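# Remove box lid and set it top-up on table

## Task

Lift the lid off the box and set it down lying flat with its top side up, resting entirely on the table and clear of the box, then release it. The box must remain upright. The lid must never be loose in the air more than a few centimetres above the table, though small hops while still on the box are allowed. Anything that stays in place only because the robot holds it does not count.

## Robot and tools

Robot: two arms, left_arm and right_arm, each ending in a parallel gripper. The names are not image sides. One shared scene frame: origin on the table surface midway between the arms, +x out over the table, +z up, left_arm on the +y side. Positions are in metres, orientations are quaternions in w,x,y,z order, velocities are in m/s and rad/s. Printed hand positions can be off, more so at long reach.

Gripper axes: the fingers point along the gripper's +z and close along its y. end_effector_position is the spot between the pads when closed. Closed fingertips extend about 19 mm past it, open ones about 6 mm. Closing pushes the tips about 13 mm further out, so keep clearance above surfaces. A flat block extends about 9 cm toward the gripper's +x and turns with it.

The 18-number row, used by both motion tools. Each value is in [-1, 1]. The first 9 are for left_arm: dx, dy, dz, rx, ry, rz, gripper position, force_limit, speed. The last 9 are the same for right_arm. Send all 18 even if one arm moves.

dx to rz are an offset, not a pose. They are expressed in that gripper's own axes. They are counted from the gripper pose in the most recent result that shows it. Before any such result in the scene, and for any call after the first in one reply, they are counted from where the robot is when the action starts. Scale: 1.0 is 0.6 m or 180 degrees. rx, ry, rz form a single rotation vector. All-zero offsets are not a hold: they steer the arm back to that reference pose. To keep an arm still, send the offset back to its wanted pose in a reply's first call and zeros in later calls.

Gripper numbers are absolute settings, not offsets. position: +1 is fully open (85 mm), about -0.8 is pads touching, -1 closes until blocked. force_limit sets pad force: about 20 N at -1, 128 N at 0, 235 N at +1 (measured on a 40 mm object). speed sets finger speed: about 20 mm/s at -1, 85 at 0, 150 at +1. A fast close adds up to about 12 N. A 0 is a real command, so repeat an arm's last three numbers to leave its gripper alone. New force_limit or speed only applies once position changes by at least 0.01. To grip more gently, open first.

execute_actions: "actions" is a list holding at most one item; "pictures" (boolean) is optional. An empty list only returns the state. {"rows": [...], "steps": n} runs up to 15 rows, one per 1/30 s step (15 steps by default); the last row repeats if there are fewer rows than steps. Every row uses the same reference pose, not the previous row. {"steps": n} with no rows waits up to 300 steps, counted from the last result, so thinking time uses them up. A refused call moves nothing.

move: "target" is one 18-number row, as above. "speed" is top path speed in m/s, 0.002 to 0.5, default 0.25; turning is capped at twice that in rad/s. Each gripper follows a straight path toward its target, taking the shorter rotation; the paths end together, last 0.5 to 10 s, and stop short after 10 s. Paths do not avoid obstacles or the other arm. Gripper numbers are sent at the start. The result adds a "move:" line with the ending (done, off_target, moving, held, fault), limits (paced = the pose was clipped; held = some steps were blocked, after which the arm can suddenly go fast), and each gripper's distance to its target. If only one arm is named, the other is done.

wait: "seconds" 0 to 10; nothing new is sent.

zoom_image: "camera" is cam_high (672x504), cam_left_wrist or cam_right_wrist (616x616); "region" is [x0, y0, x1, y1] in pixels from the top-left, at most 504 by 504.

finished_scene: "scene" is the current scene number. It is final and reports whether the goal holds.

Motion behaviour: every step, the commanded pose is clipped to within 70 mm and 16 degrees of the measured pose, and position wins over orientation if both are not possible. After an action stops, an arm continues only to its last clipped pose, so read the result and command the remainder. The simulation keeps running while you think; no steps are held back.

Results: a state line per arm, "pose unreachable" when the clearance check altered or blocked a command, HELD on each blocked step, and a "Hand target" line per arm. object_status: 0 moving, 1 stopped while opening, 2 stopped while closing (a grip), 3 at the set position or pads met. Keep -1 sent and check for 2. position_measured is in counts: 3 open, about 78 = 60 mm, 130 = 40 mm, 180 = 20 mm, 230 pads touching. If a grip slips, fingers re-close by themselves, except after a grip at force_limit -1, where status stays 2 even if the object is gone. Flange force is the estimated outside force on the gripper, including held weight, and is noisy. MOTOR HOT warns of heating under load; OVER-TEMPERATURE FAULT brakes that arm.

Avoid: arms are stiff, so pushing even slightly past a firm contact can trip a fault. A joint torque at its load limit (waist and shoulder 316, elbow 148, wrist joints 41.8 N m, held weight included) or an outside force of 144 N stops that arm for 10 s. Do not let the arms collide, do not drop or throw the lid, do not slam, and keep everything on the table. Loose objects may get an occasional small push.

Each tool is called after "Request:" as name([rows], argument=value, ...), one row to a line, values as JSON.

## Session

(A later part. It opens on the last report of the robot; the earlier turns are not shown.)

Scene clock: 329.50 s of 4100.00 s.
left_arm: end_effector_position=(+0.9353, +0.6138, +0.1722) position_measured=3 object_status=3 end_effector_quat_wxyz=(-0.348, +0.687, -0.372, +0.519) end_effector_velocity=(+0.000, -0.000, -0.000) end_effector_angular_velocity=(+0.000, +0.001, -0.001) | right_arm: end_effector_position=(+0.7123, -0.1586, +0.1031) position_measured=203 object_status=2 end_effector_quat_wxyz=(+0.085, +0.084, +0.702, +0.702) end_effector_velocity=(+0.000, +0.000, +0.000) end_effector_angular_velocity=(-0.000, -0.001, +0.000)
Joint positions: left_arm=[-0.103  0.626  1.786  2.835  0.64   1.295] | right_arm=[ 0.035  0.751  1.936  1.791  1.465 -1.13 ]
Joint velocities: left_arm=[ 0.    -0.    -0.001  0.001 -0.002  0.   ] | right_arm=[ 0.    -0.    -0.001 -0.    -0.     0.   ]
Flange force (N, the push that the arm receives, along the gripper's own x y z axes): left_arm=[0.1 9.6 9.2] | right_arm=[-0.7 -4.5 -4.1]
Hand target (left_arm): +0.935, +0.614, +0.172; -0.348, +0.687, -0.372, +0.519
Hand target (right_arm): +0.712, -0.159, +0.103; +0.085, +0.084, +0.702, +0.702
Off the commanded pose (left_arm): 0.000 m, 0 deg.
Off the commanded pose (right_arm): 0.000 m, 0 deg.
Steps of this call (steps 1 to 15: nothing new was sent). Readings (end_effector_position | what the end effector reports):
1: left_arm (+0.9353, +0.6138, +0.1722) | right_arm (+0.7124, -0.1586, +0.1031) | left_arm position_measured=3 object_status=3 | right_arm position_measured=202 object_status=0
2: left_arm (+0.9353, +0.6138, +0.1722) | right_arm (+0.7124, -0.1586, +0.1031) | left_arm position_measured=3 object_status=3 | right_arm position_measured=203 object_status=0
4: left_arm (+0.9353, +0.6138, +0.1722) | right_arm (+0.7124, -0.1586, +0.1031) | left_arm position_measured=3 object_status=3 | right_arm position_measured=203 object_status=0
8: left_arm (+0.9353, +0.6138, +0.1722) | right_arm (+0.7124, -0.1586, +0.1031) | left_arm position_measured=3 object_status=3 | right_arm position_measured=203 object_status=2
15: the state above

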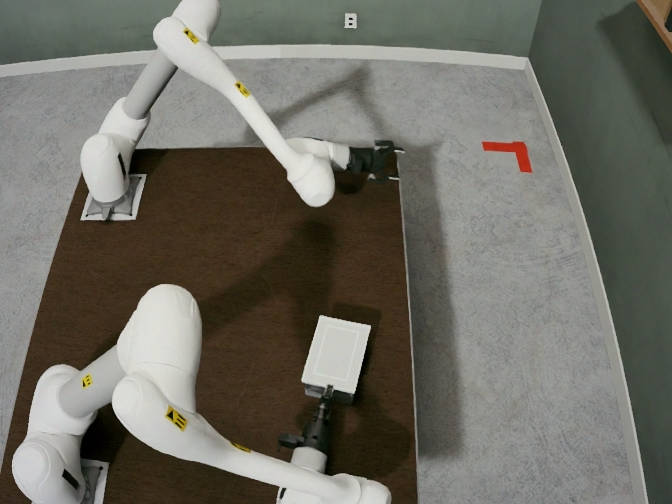

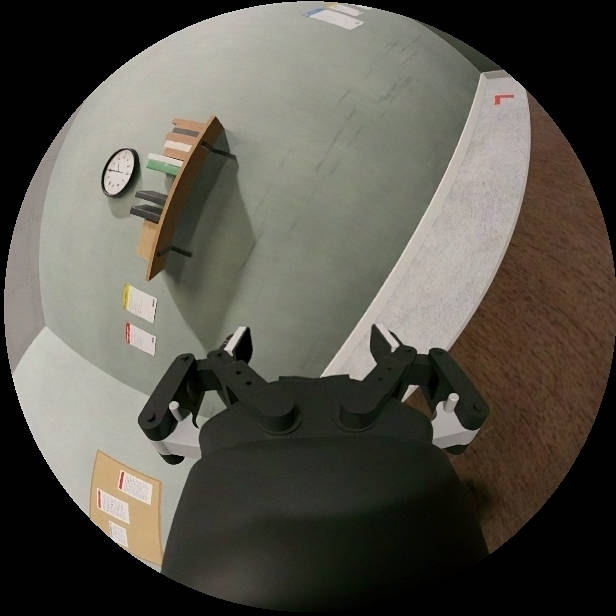

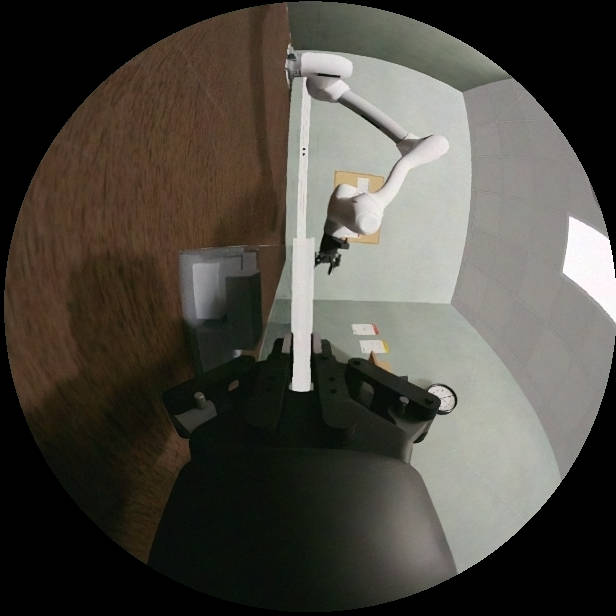

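Request:
move(target=[0,0,0,0,0,0,1,0,0, 0,0.035,-0.001,0,0,0,-1,0.2,-0.8], speed=0.02)

Request:
zoom_image(camera="cam_right_wrist", region=[150, 200, 400, 410])

Request:
zoom_image(camera="cam_high", region=[260, 290, 420, 440])

Scene clock: 338.30 s of 4100.00 s.
left_arm: end_effector_position=(+0.9353, +0.6138, +0.1722) position_measured=3 object_status=3 end_effector_quat_wxyz=(-0.348, +0.687, -0.372, +0.519) end_effector_velocity=(-0.000, +0.000, -0.001) end_effector_angular_velocity=(-0.000, +0.001, +0.000) | right_arm: end_effector_position=(+0.7122, -0.1592, +0.1242) position_measured=203 object_status=2 end_effector_quat_wxyz=(+0.085, +0.084, +0.702, +0.702) end_effector_velocity=(-0.000, -0.000, +0.000) end_effector_angular_velocity=(+0.000, -0.000, -0.001)
Joint positions: left_arm=[-0.103  0.626  1.786  2.835  0.64   1.295] | right_arm=[ 0.034  0.719  1.939  1.787  1.459 -1.101]
Joint velocities: left_arm=[ 0.    -0.     0.001 -0.001 -0.001  0.   ] | right_arm=[ 0.    -0.     0.     0.001  0.    -0.001]
Flange force (N, the push that the arm receives, along the gripper's own x y z axes): left_arm=[1.7 10.3 9.0] | right_arm=[0.3 -6.6 9.1]
Hand target (left_arm): +0.935, +0.614, +0.172; -0.348, +0.687, -0.372, +0.519
Hand target (right_arm): +0.712, -0.159, +0.124; +0.085, +0.084, +0.702, +0.702
Off the commanded pose (left_arm): 0.000 m, 0 deg.
Off the commanded pose (right_arm): 0.000 m, 0 deg.
After step 90, 4.53 s passed at rest.
move: done

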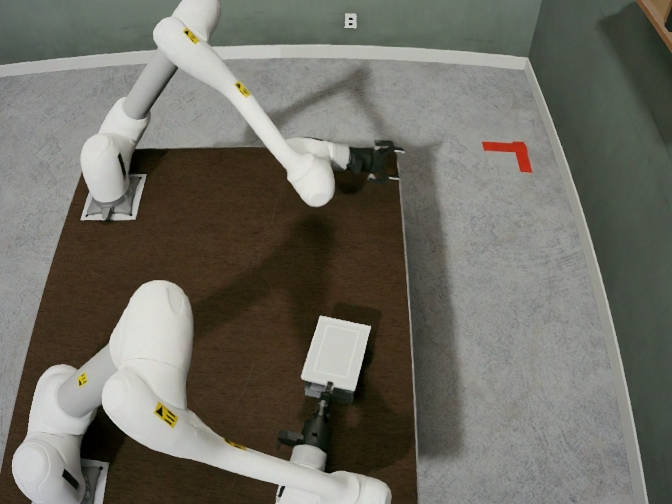

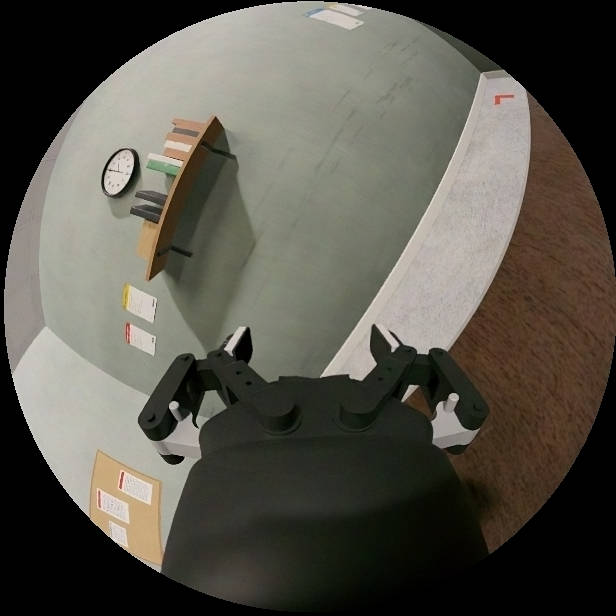

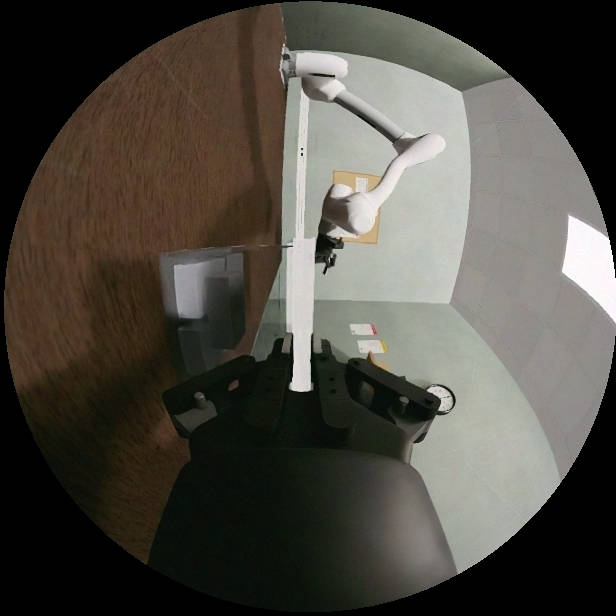

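Region (150, 200, 400, 410) of cam_right_wrist's 616x616 image, scaled by 2.016, with more detail than that image has; it fills the top 423 rows of this view, and the rest is white.

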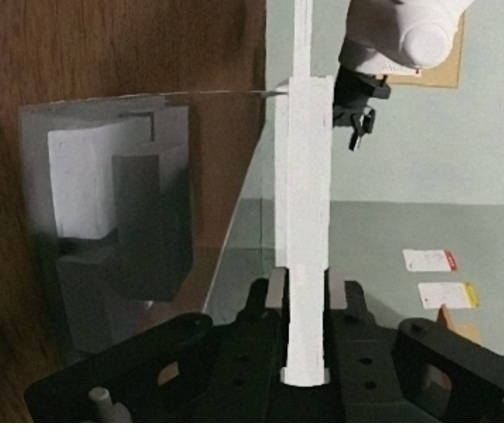

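Region (260, 290, 420, 440) of cam_high's 672x504 image, scaled by 3.150, with more detail than that image has; it fills the top 472 rows of this view, and the rest is white.

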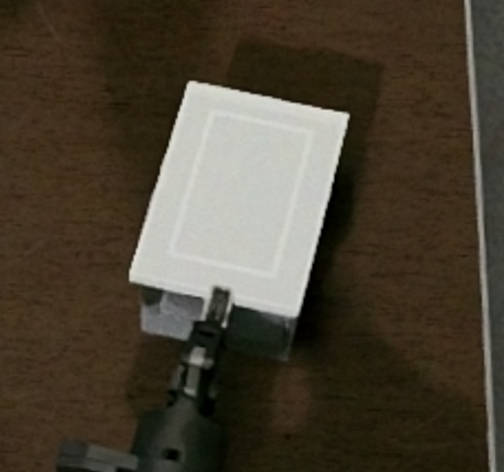

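Request:
move(target=[0,0,0,0,0,0,1,0,0, 0,0.015,0.005,0,0,0,-1,0.2,-0.8], speed=0.015)

Request:
zoom_image(camera="cam_right_wrist", region=[150, 200, 400, 410])

Request:
zoom_image(camera="cam_high", region=[260, 290, 420, 440])

Scene clock: 393.17 s of 4100.00 s.
left_arm: end_effector_position=(+0.9353, +0.6138, +0.1722) position_measured=3 object_status=3 end_effector_quat_wxyz=(-0.348, +0.687, -0.372, +0.519) end_effector_velocity=(-0.000, -0.001, -0.000) end_effector_angular_velocity=(-0.000, +0.001, -0.002) | right_arm: end_effector_position=(+0.7129, -0.1563, +0.1332) position_measured=203 object_status=2 end_effector_quat_wxyz=(+0.085, +0.084, +0.702, +0.702) end_effector_velocity=(+0.000, -0.000, -0.000) end_effector_angular_velocity=(+0.001, +0.000, -0.001)
Joint positions: left_arm=[-0.103  0.626  1.786  2.835  0.64   1.295] | right_arm=[ 0.038  0.706  1.938  1.79   1.453 -1.087]
Joint velocities: left_arm=[-0.001  0.     0.     0.    -0.001 -0.   ] | right_arm=[ 0.     0.     0.     0.001  0.    -0.   ]
Flange force (N, the push that the arm receives, along the gripper's own x y z axes): left_arm=[1.7 9.5 7.3] | right_arm=[1.9 1.0 2.6]
Hand target (left_arm): +0.935, +0.614, +0.172; -0.348, +0.687, -0.372, +0.519
Hand target (right_arm): +0.713, -0.156, +0.133; +0.085, +0.084, +0.702, +0.702
Off the commanded pose (left_arm): 0.000 m, 0 deg.
Off the commanded pose (right_arm): 0.000 m, 0 deg.
After step 90, 51.00 s passed at rest.
move: done

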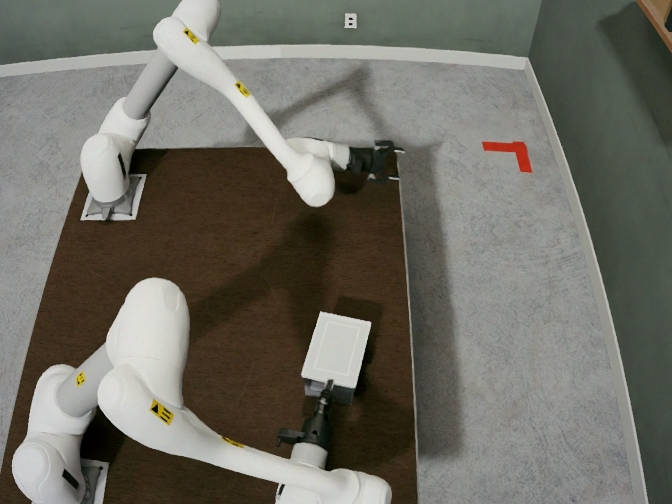

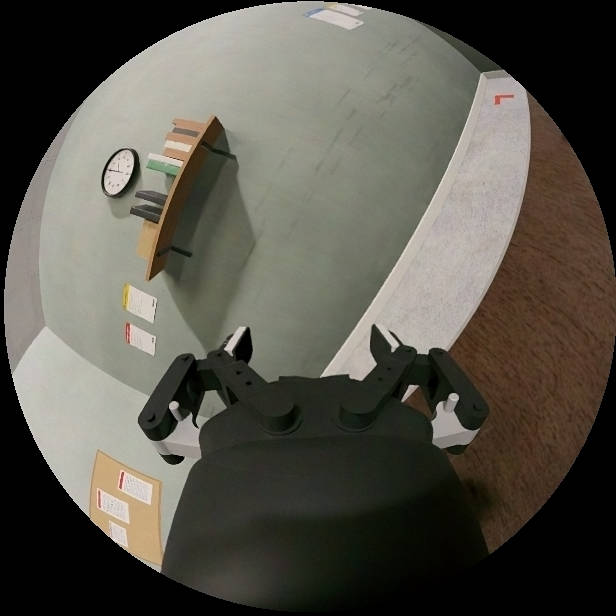

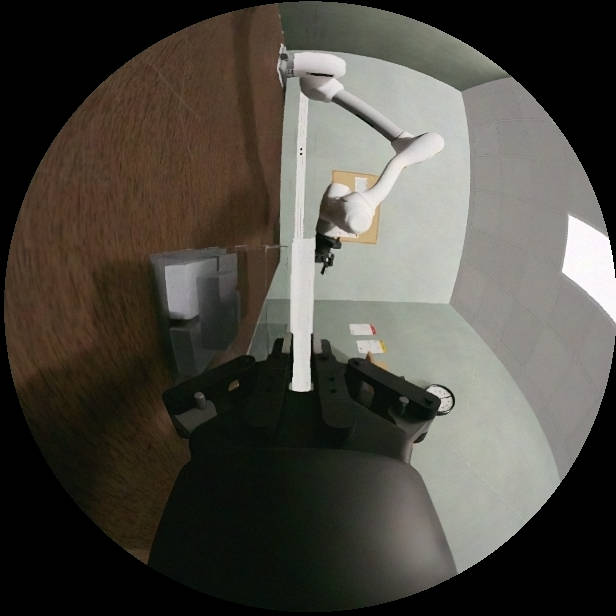

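Region (150, 200, 400, 410) of cam_right_wrist's 616x616 image, scaled by 2.016, with more detail than that image has; it fills the top 423 rows of this view, and the rest is white.

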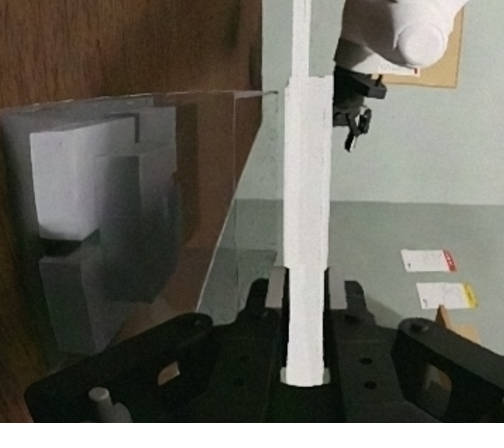

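Region (260, 290, 420, 440) of cam_high's 672x504 image, scaled by 3.150, with more detail than that image has; it fills the top 472 rows of this view, and the rest is white.

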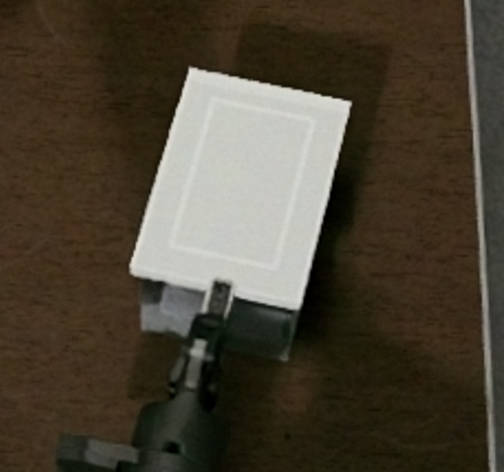

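Request:
move(target=[0,0,0,0,0,0,1,0,0, 0,0.05,0,0,0,0,-1,0.2,-0.8], speed=0.05)

Request:
move(target=[0,0,0,0,0,0,1,0,0, 0,0,-0.42,0,0,0,-1,0.2,-0.8], speed=0.12)

Scene clock: 459.77 s of 4100.00 s.
left_arm: end_effector_position=(+0.9353, +0.6138, +0.1722) position_measured=3 object_status=3 end_effector_quat_wxyz=(-0.348, +0.687, -0.372, +0.519) end_effector_velocity=(-0.000, +0.002, -0.001) end_effector_angular_velocity=(+0.000, +0.001, +0.002) | right_arm: end_effector_position=(+0.7128, -0.1563, +0.1632) position_measured=203 object_status=2 end_effector_quat_wxyz=(+0.085, +0.084, +0.702, +0.702) end_effector_velocity=(+0.000, -0.000, +0.001) end_effector_angular_velocity=(+0.000, -0.001, -0.001)
Joint positions: left_arm=[-0.103  0.626  1.786  2.835  0.64   1.295] | right_arm=[ 0.038  0.661  1.939  1.784  1.444 -1.043]
Joint velocities: left_arm=[ 0.002  0.     0.001 -0.001  0.     0.001] | right_arm=[ 0.    -0.001 -0.     0.001 -0.     0.   ]
Flange force (N, the push that the arm receives, along the gripper's own x y z axes): left_arm=[-0.4 9.2 9.1] | right_arm=[-0.4 -4.7 4.3]
Hand target (left_arm): +0.935, +0.614, +0.172; -0.348, +0.687, -0.372, +0.519
Hand target (right_arm): +0.713, -0.156, +0.163; +0.085, +0.084, +0.702, +0.702
Off the commanded pose (left_arm): 0.000 m, 0 deg.
Off the commanded pose (right_arm): 0.000 m, 0 deg.
After step 90, 62.73 s passed at rest.
move: done

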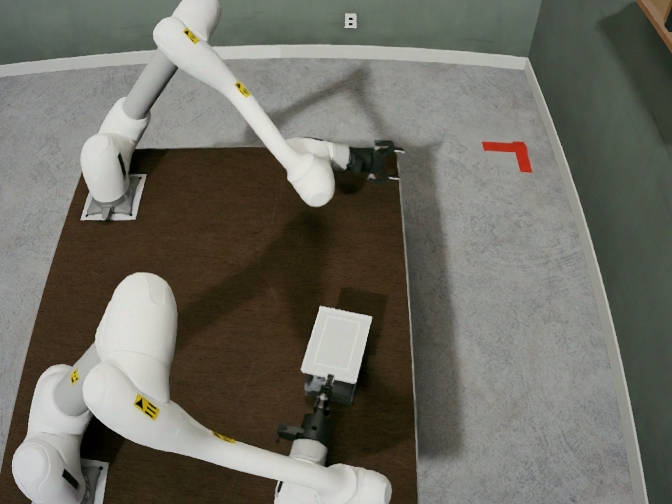

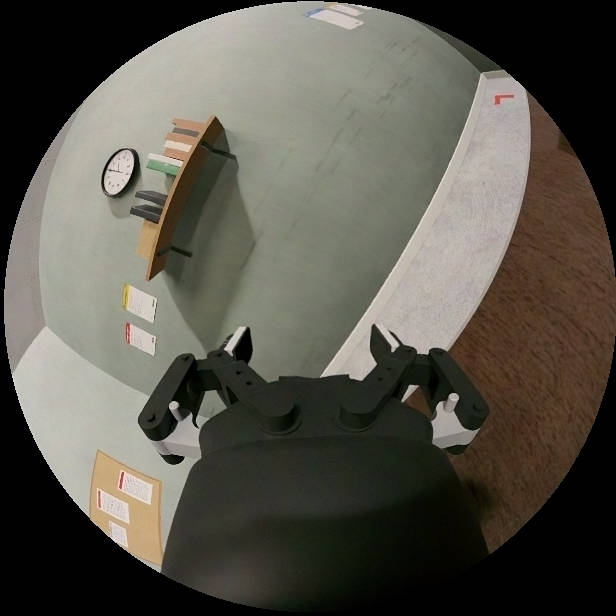

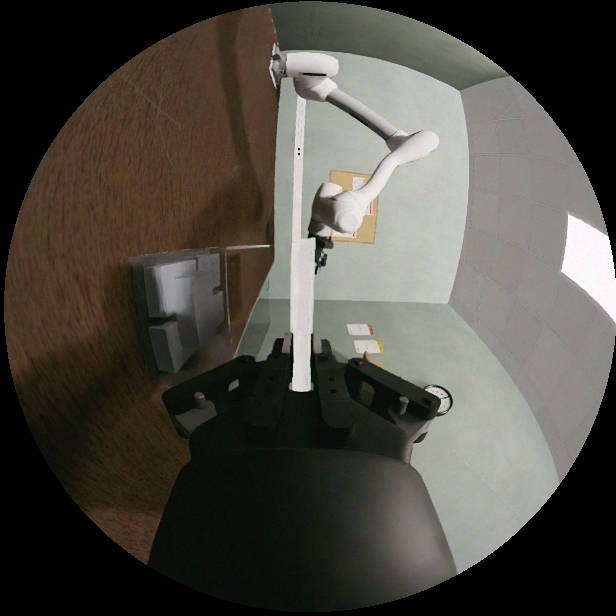

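Scene clock: 462.17 s of 4100.00 s.
left_arm: end_effector_position=(+0.9353, +0.6138, +0.1722) position_measured=3 object_status=3 end_effector_quat_wxyz=(-0.348, +0.687, -0.372, +0.519) end_effector_velocity=(-0.000, -0.000, -0.000) end_effector_angular_velocity=(+0.001, -0.000, -0.001) | right_arm: end_effector_position=(+0.6531, -0.4014, +0.1630) position_measured=203 object_status=2 end_effector_quat_wxyz=(+0.085, +0.084, +0.702, +0.702) end_effector_velocity=(-0.000, +0.000, -0.000) end_effector_angular_velocity=(-0.000, +0.001, +0.001)
Joint positions: left_arm=[-0.103  0.626  1.786  2.835  0.64   1.295] | right_arm=[-0.349  0.637  1.995  1.449  1.638 -1.066]
Joint velocities: left_arm=[ 0.     0.     0.     0.002  0.001 -0.   ] | right_arm=[-0.     0.     0.    -0.001  0.    -0.   ]
Flange force (N, the push that the arm receives, along the gripper's own x y z axes): left_arm=[0.7 9.7 8.0] | right_arm=[-0.7 0.0 3.2]
Hand target (left_arm): +0.935, +0.614, +0.172; -0.348, +0.687, -0.372, +0.519
Hand target (right_arm): +0.653, -0.401, +0.163; +0.085, +0.084, +0.702, +0.702
Off the commanded pose (left_arm): 0.000 m, 0 deg.
Off the commanded pose (right_arm): 0.000 m, 0 deg.
move: done

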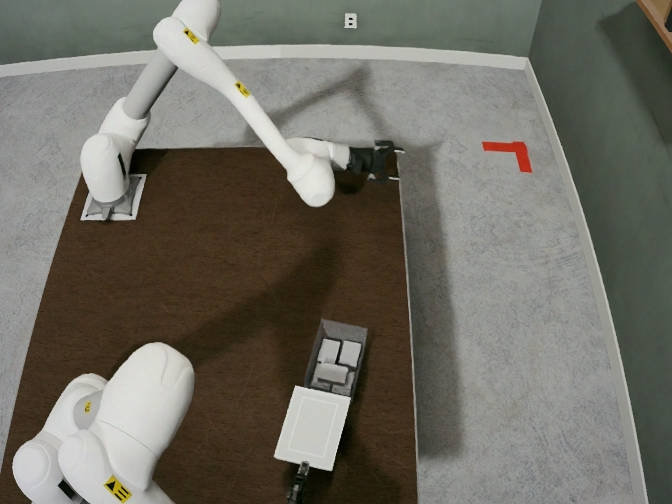

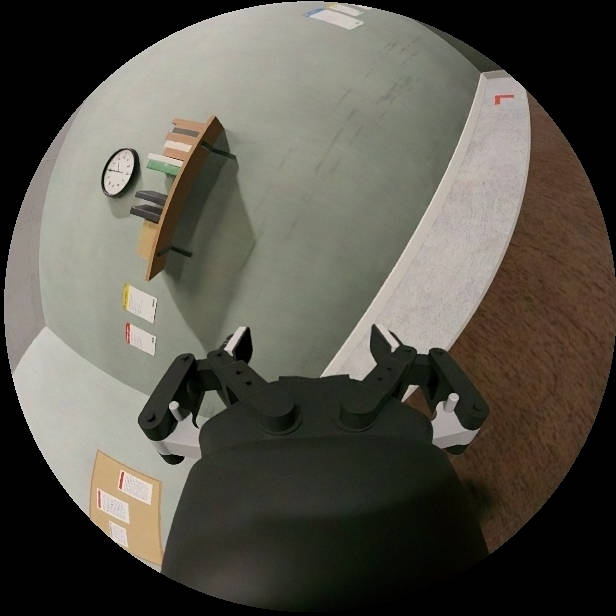

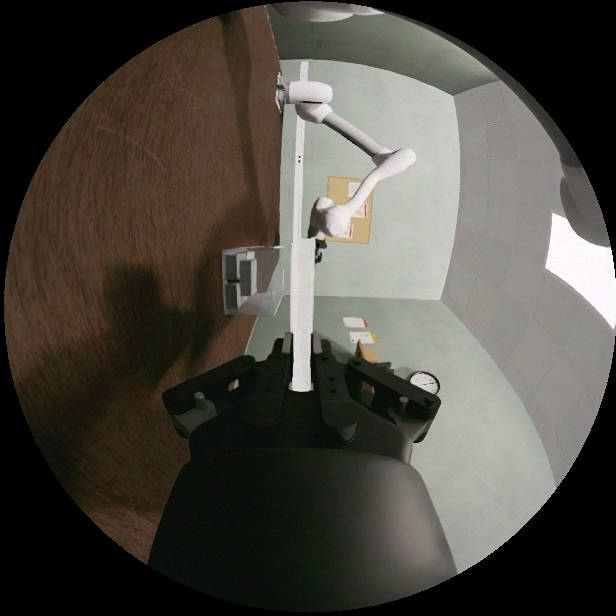

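Request:
zoom_image(camera="cam_high", region=[240, 300, 420, 504])

Region (240, 300, 420, 504) of cam_high's 672x504 image, scaled by 2.471, with more detail than that image has; it fills the left 445 columns of this view, and the rest is white.

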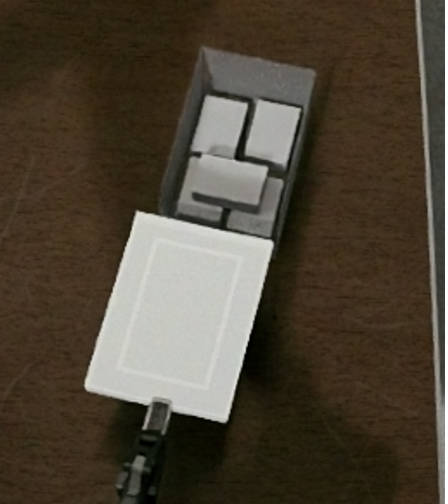

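Request:
move(target=[0,0,0,0,0,0,1,0,0, 0,-0.15,-0.03,0.0667,0,0,-1,0.2,-0.8], speed=0.08)

Request:
zoom_image(camera="cam_right_wrist", region=[150, 180, 450, 430])

Request:
zoom_image(camera="cam_high", region=[240, 300, 420, 504])

Scene clock: 498.87 s of 4100.00 s.
left_arm: end_effector_position=(+0.9353, +0.6138, +0.1722) position_measured=3 object_status=3 end_effector_quat_wxyz=(-0.348, +0.687, -0.372, +0.519) end_effector_velocity=(+0.001, -0.002, +0.000) end_effector_angular_velocity=(+0.001, +0.001, -0.002) | right_arm: end_effector_position=(+0.6489, -0.4190, +0.0730) position_measured=203 object_status=2 end_effector_quat_wxyz=(+0.076, +0.093, +0.772, +0.624) end_effector_velocity=(-0.000, +0.000, -0.000) end_effector_angular_velocity=(-0.001, -0.000, +0.001)
Joint positions: left_arm=[-0.103  0.626  1.786  2.835  0.64   1.295] | right_arm=[-0.366  0.681  1.992  1.337  1.453 -1.106]
Joint velocities: left_arm=[-0.001  0.    -0.001  0.001 -0.002  0.001] | right_arm=[ 0.    -0.     0.    -0.001 -0.    -0.   ]
Flange force (N, the push that the arm receives, along the gripper's own x y z axes): left_arm=[1.9 10.4 8.6] | right_arm=[-4.1 -1.6 0.9]
Hand target (left_arm): +0.935, +0.614, +0.172; -0.348, +0.687, -0.372, +0.519
Hand target (right_arm): +0.649, -0.419, +0.073; +0.076, +0.093, +0.772, +0.624
Off the commanded pose (left_arm): 0.000 m, 0 deg.
Off the commanded pose (right_arm): 0.000 m, 0 deg.
After step 90, 32.10 s passed at rest.
move: done

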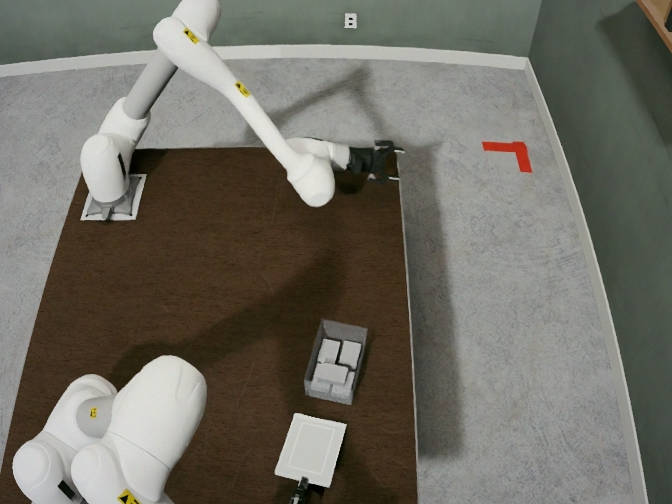

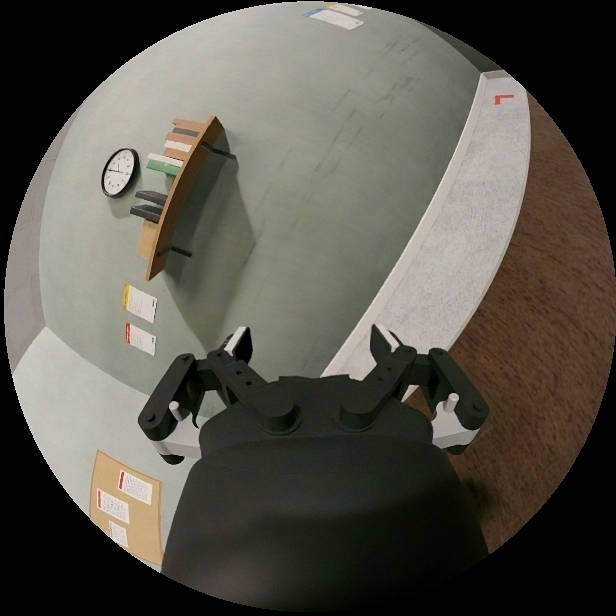

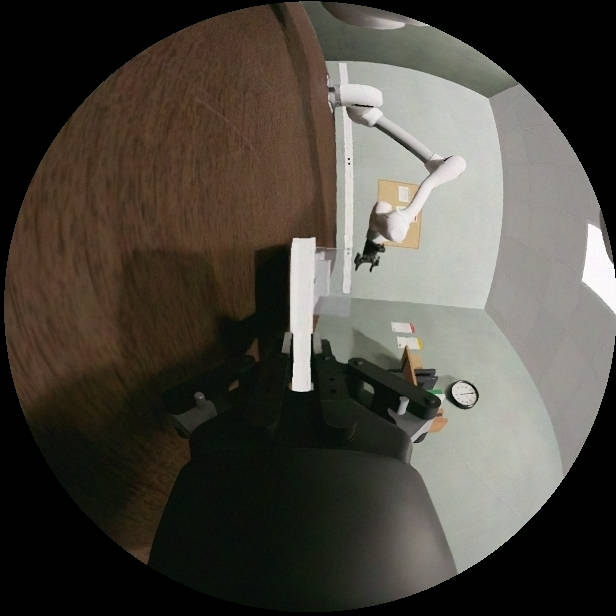

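Region (150, 180, 450, 430) of cam_right_wrist's 616x616 image, scaled by 1.680, with more detail than that image has.

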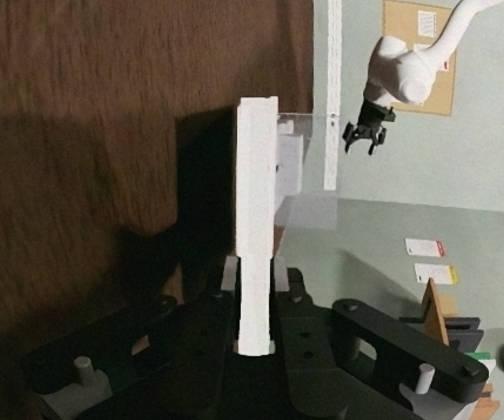

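Region (240, 300, 420, 504) of cam_high's 672x504 image, scaled by 2.471, with more detail than that image has; it fills the left 445 columns of this view, and the rest is white.

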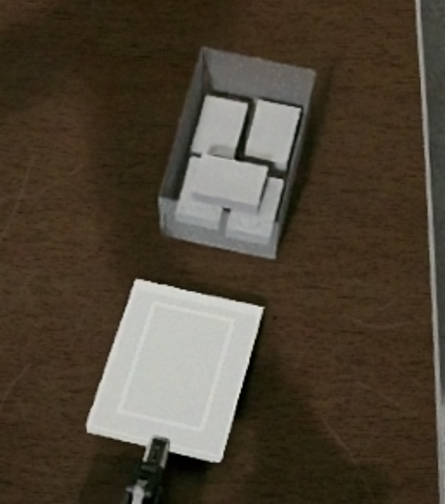

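Request:
move(target=[0,0,0,0,0,0,1,0,0, 0,-0.0147,0.0031,0,0,0,-1,0.2,-0.8], speed=0.015)

Request:
zoom_image(camera="cam_right_wrist", region=[230, 220, 380, 400])

Scene clock: 507.23 s of 4100.00 s.
left_arm: end_effector_position=(+0.9353, +0.6138, +0.1722) position_measured=3 object_status=3 end_effector_quat_wxyz=(-0.348, +0.687, -0.372, +0.519) end_effector_velocity=(-0.000, +0.001, -0.000) end_effector_angular_velocity=(-0.001, +0.001, +0.001) | right_arm: end_effector_position=(+0.6489, -0.4190, +0.0639) position_measured=203 object_status=2 end_effector_quat_wxyz=(+0.076, +0.093, +0.772, +0.624) end_effector_velocity=(+0.001, -0.000, -0.000) end_effector_angular_velocity=(+0.001, +0.000, -0.002)
Joint positions: left_arm=[-0.103  0.626  1.786  2.835  0.64   1.295] | right_arm=[-0.366  0.695  1.991  1.338  1.45  -1.12 ]
Joint velocities: left_arm=[ 0.001 -0.     0.    -0.001 -0.001 -0.   ] | right_arm=[-0.     0.001 -0.     0.002 -0.     0.   ]
Flange force (N, the push that the arm receives, along the gripper's own x y z axes): left_arm=[1.4 9.6 7.4] | right_arm=[-4.2 -1.0 4.0]
Hand target (left_arm): +0.935, +0.614, +0.172; -0.348, +0.687, -0.372, +0.519
Hand target (right_arm): +0.649, -0.419, +0.064; +0.076, +0.093, +0.772, +0.624
Off the commanded pose (left_arm): 0.000 m, 0 deg.
Off the commanded pose (right_arm): 0.000 m, 0 deg.
After step 90, 4.53 s passed at rest.
move: done

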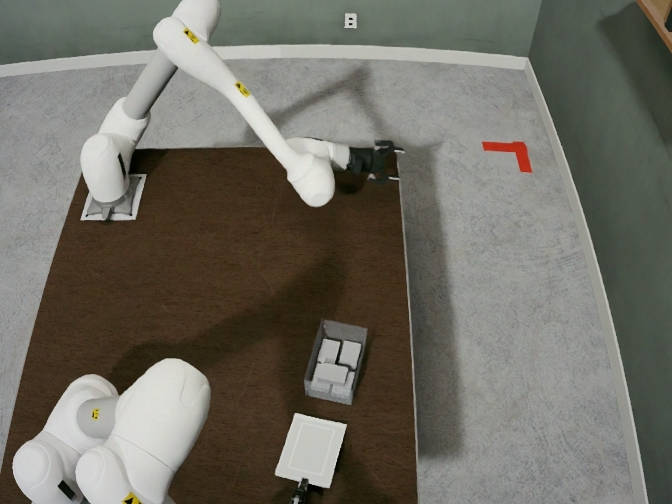

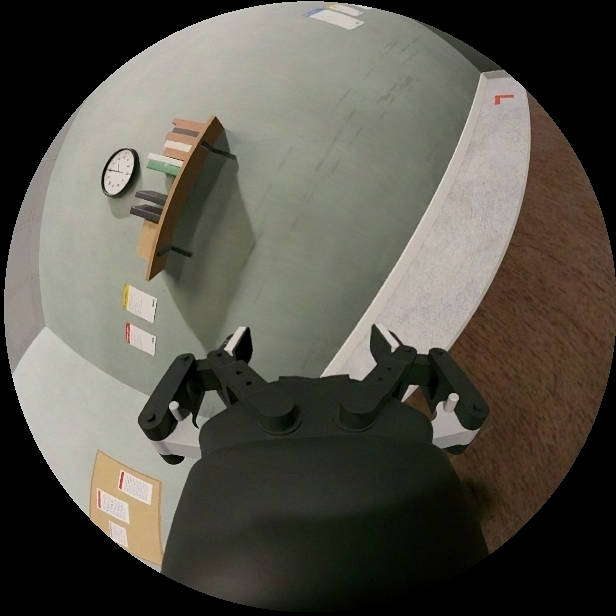

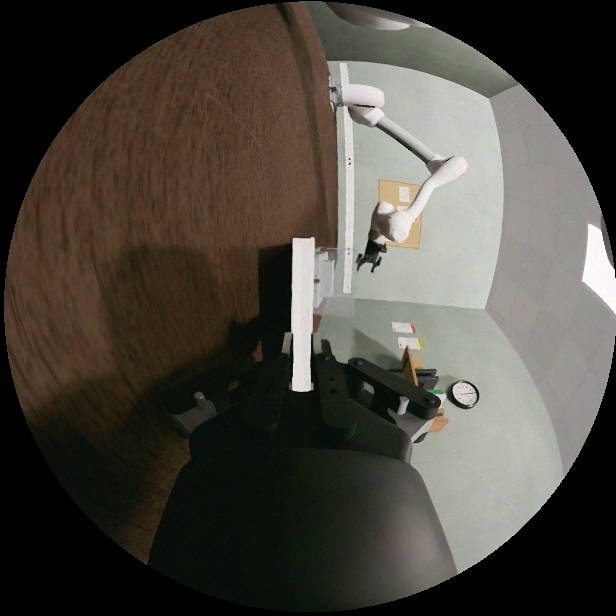

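Region (230, 220, 380, 400) of cam_right_wrist's 616x616 image, scaled by 2.800, with more detail than that image has.

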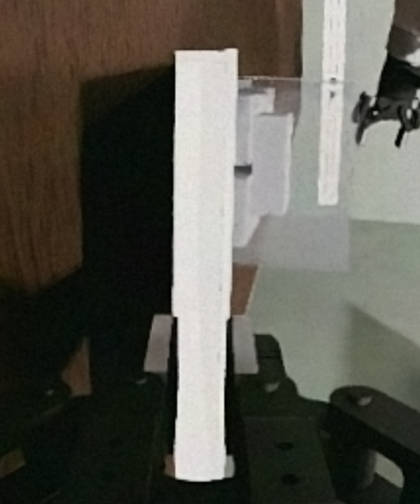

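Request:
move(target=[0,0,0,0,0,0,1,0,0, 0,0,0.005,0,0,0,-0.176,0.2,-1], speed=0.005)

Request:
zoom_image(camera="cam_right_wrist", region=[200, 220, 400, 400])

Scene clock: 541.20 s of 4100.00 s.
left_arm: end_effector_position=(+0.9353, +0.6138, +0.1722) position_measured=3 object_status=3 end_effector_quat_wxyz=(-0.348, +0.687, -0.372, +0.519) end_effector_velocity=(-0.000, -0.001, +0.000) end_effector_angular_velocity=(+0.001, -0.001, -0.001) | right_arm: end_effector_position=(+0.6496, -0.4162, +0.0633) position_measured=151 object_status=0 end_effector_quat_wxyz=(+0.076, +0.093, +0.772, +0.624) end_effector_velocity=(+0.001, -0.000, +0.000) end_effector_angular_velocity=(+0.001, -0.000, -0.002)
Joint positions: left_arm=[-0.103  0.626  1.786  2.835  0.64   1.295] | right_arm=[-0.362  0.696  1.992  1.343  1.447 -1.121]
Joint velocities: left_arm=[-0.001  0.     0.     0.001  0.002  0.001] | right_arm=[ 0.     0.    -0.     0.002 -0.    -0.   ]
Flange force (N, the push that the arm receives, along the gripper's own x y z axes): left_arm=[1.7 10.3 9.5] | right_arm=[-2.4 -2.3 1.9]
Hand target (left_arm): +0.935, +0.614, +0.172; -0.348, +0.687, -0.372, +0.519
Hand target (right_arm): +0.650, -0.416, +0.063; +0.076, +0.093, +0.772, +0.624
Off the commanded pose (left_arm): 0.000 m, 0 deg.
Off the commanded pose (right_arm): 0.000 m, 0 deg.
After step 90, 29.67 s passed at rest.
move: done

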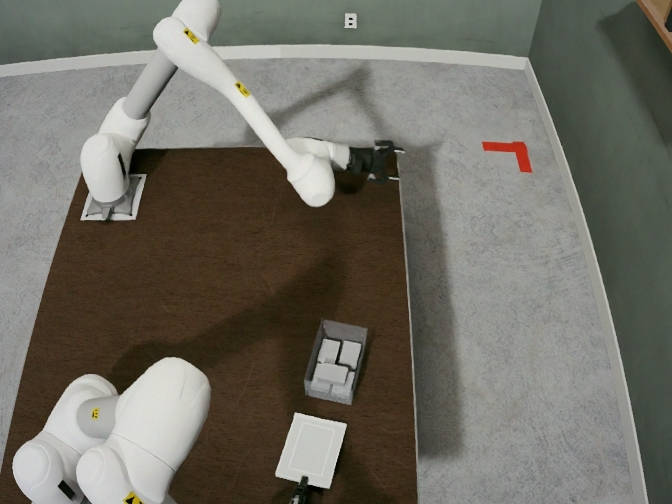

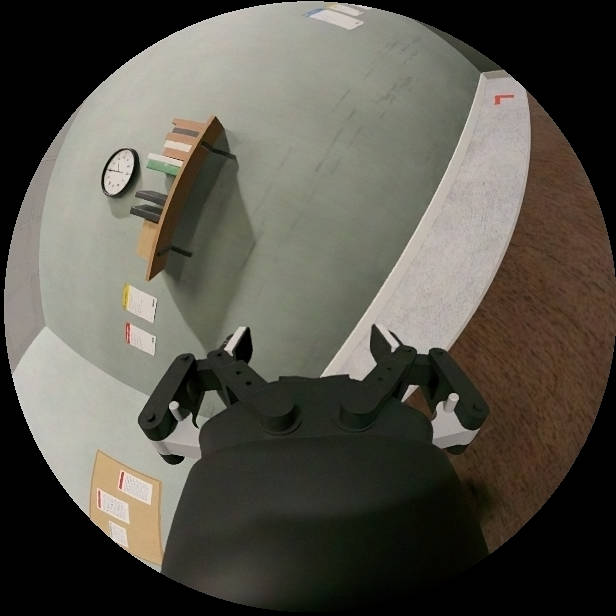

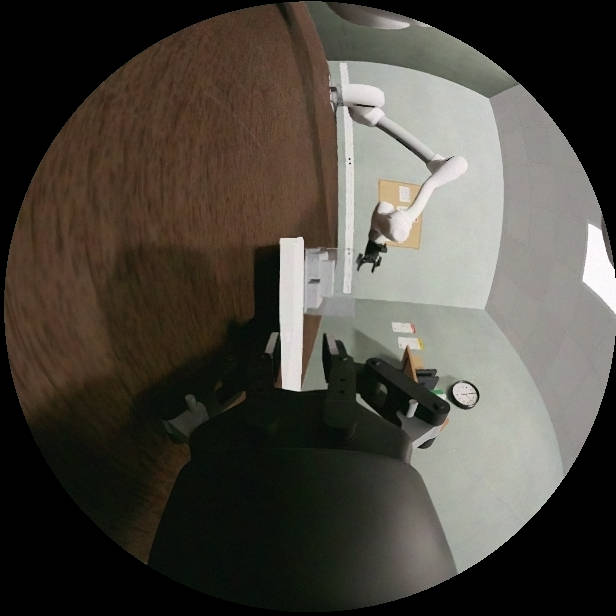

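Region (200, 220, 400, 400) of cam_right_wrist's 616x616 image, scaled by 2.520, with more detail than that image has; it fills the top 454 rows of this view, and the rest is white.

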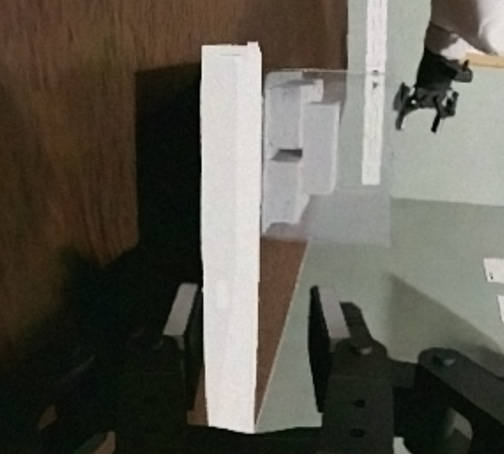

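Request:
move(target=[0,0,0,0,0,0,1,0,0, 0,-0.051,0.0145,0.111,0,0,-0.176,0.2,-1], speed=0.06)

Request:
zoom_image(camera="cam_right_wrist", region=[180, 200, 440, 420])

Request:
zoom_image(camera="cam_high", region=[240, 380, 400, 504])

Scene clock: 550.77 s of 4100.00 s.
left_arm: end_effector_position=(+0.9353, +0.6138, +0.1722) position_measured=3 object_status=3 end_effector_quat_wxyz=(-0.348, +0.687, -0.372, +0.519) end_effector_velocity=(-0.000, -0.001, -0.000) end_effector_angular_velocity=(-0.001, -0.000, +0.000) | right_arm: end_effector_position=(+0.6502, -0.4141, +0.0317) position_measured=151 object_status=3 end_effector_quat_wxyz=(+0.059, +0.104, +0.869, +0.481) end_effector_velocity=(+0.000, -0.000, -0.000) end_effector_angular_velocity=(-0.002, -0.000, +0.002)
Joint positions: left_arm=[-0.103  0.626  1.786  2.835  0.64   1.295] | right_arm=[-0.298  0.593  1.997  1.187  1.145 -0.962]
Joint velocities: left_arm=[-0.001  0.     0.001 -0.001  0.001 -0.001] | right_arm=[ 0.     0.    -0.001 -0.002 -0.     0.   ]
Flange force (N, the push that the arm receives, along the gripper's own x y z axes): left_arm=[1.4 9.8 9.2] | right_arm=[0.5 0.7 -0.4]
Hand target (left_arm): +0.935, +0.614, +0.172; -0.348, +0.687, -0.372, +0.519
Hand target (right_arm): +0.650, -0.414, +0.032; +0.059, +0.104, +0.869, +0.481
Off the commanded pose (left_arm): 0.000 m, 0 deg.
Off the commanded pose (right_arm): 0.000 m, 0 deg.
After step 90, 3.43 s passed at rest.
move: done

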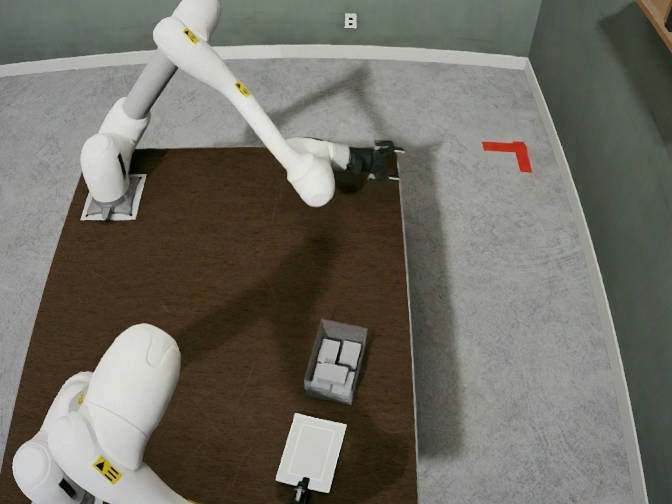

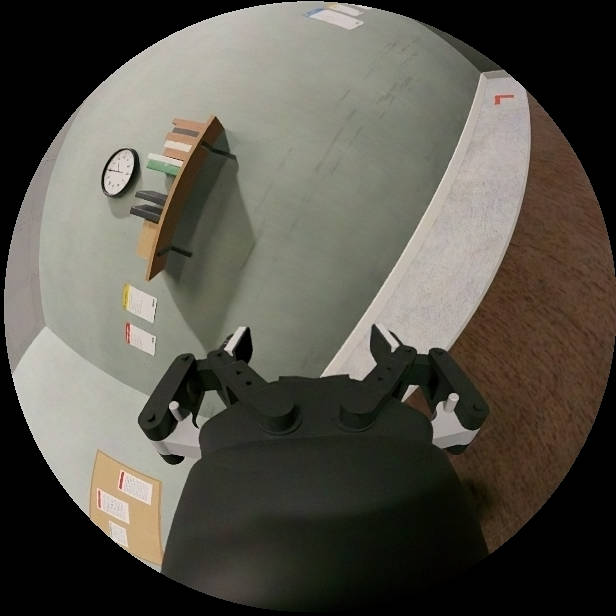

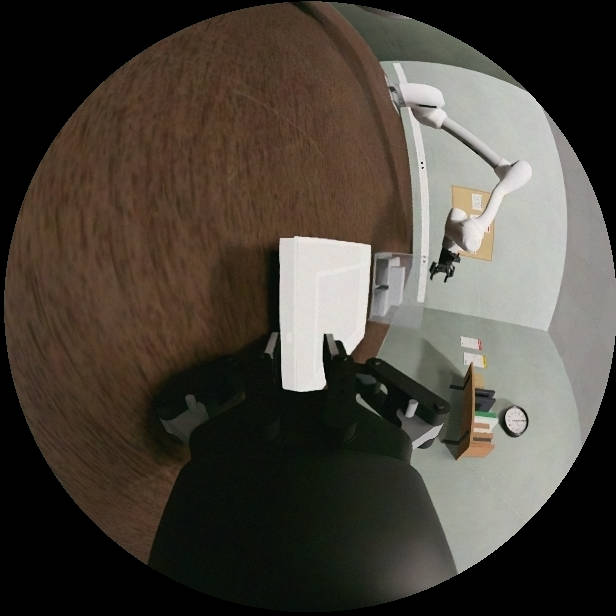

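Region (180, 200, 440, 420) of cam_right_wrist's 616x616 image, scaled by 1.938, with more detail than that image has; it fills the top 426 rows of this view, and the rest is white.

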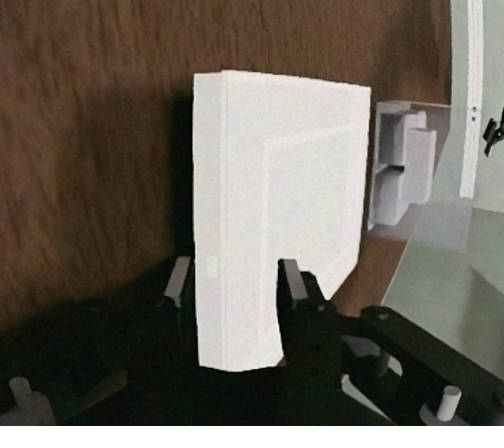

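Region (240, 380, 400, 504) of cam_high's 672x504 image, scaled by 3.150, with more detail than that image has; it fills the top 391 rows of this view, and the rest is white.

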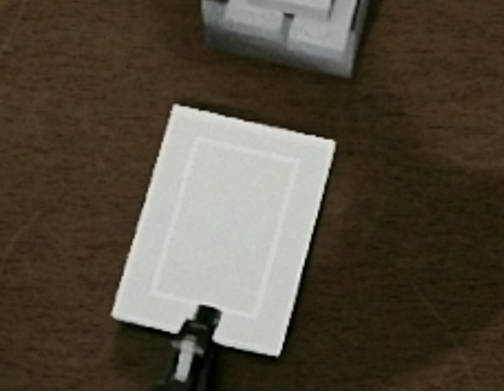

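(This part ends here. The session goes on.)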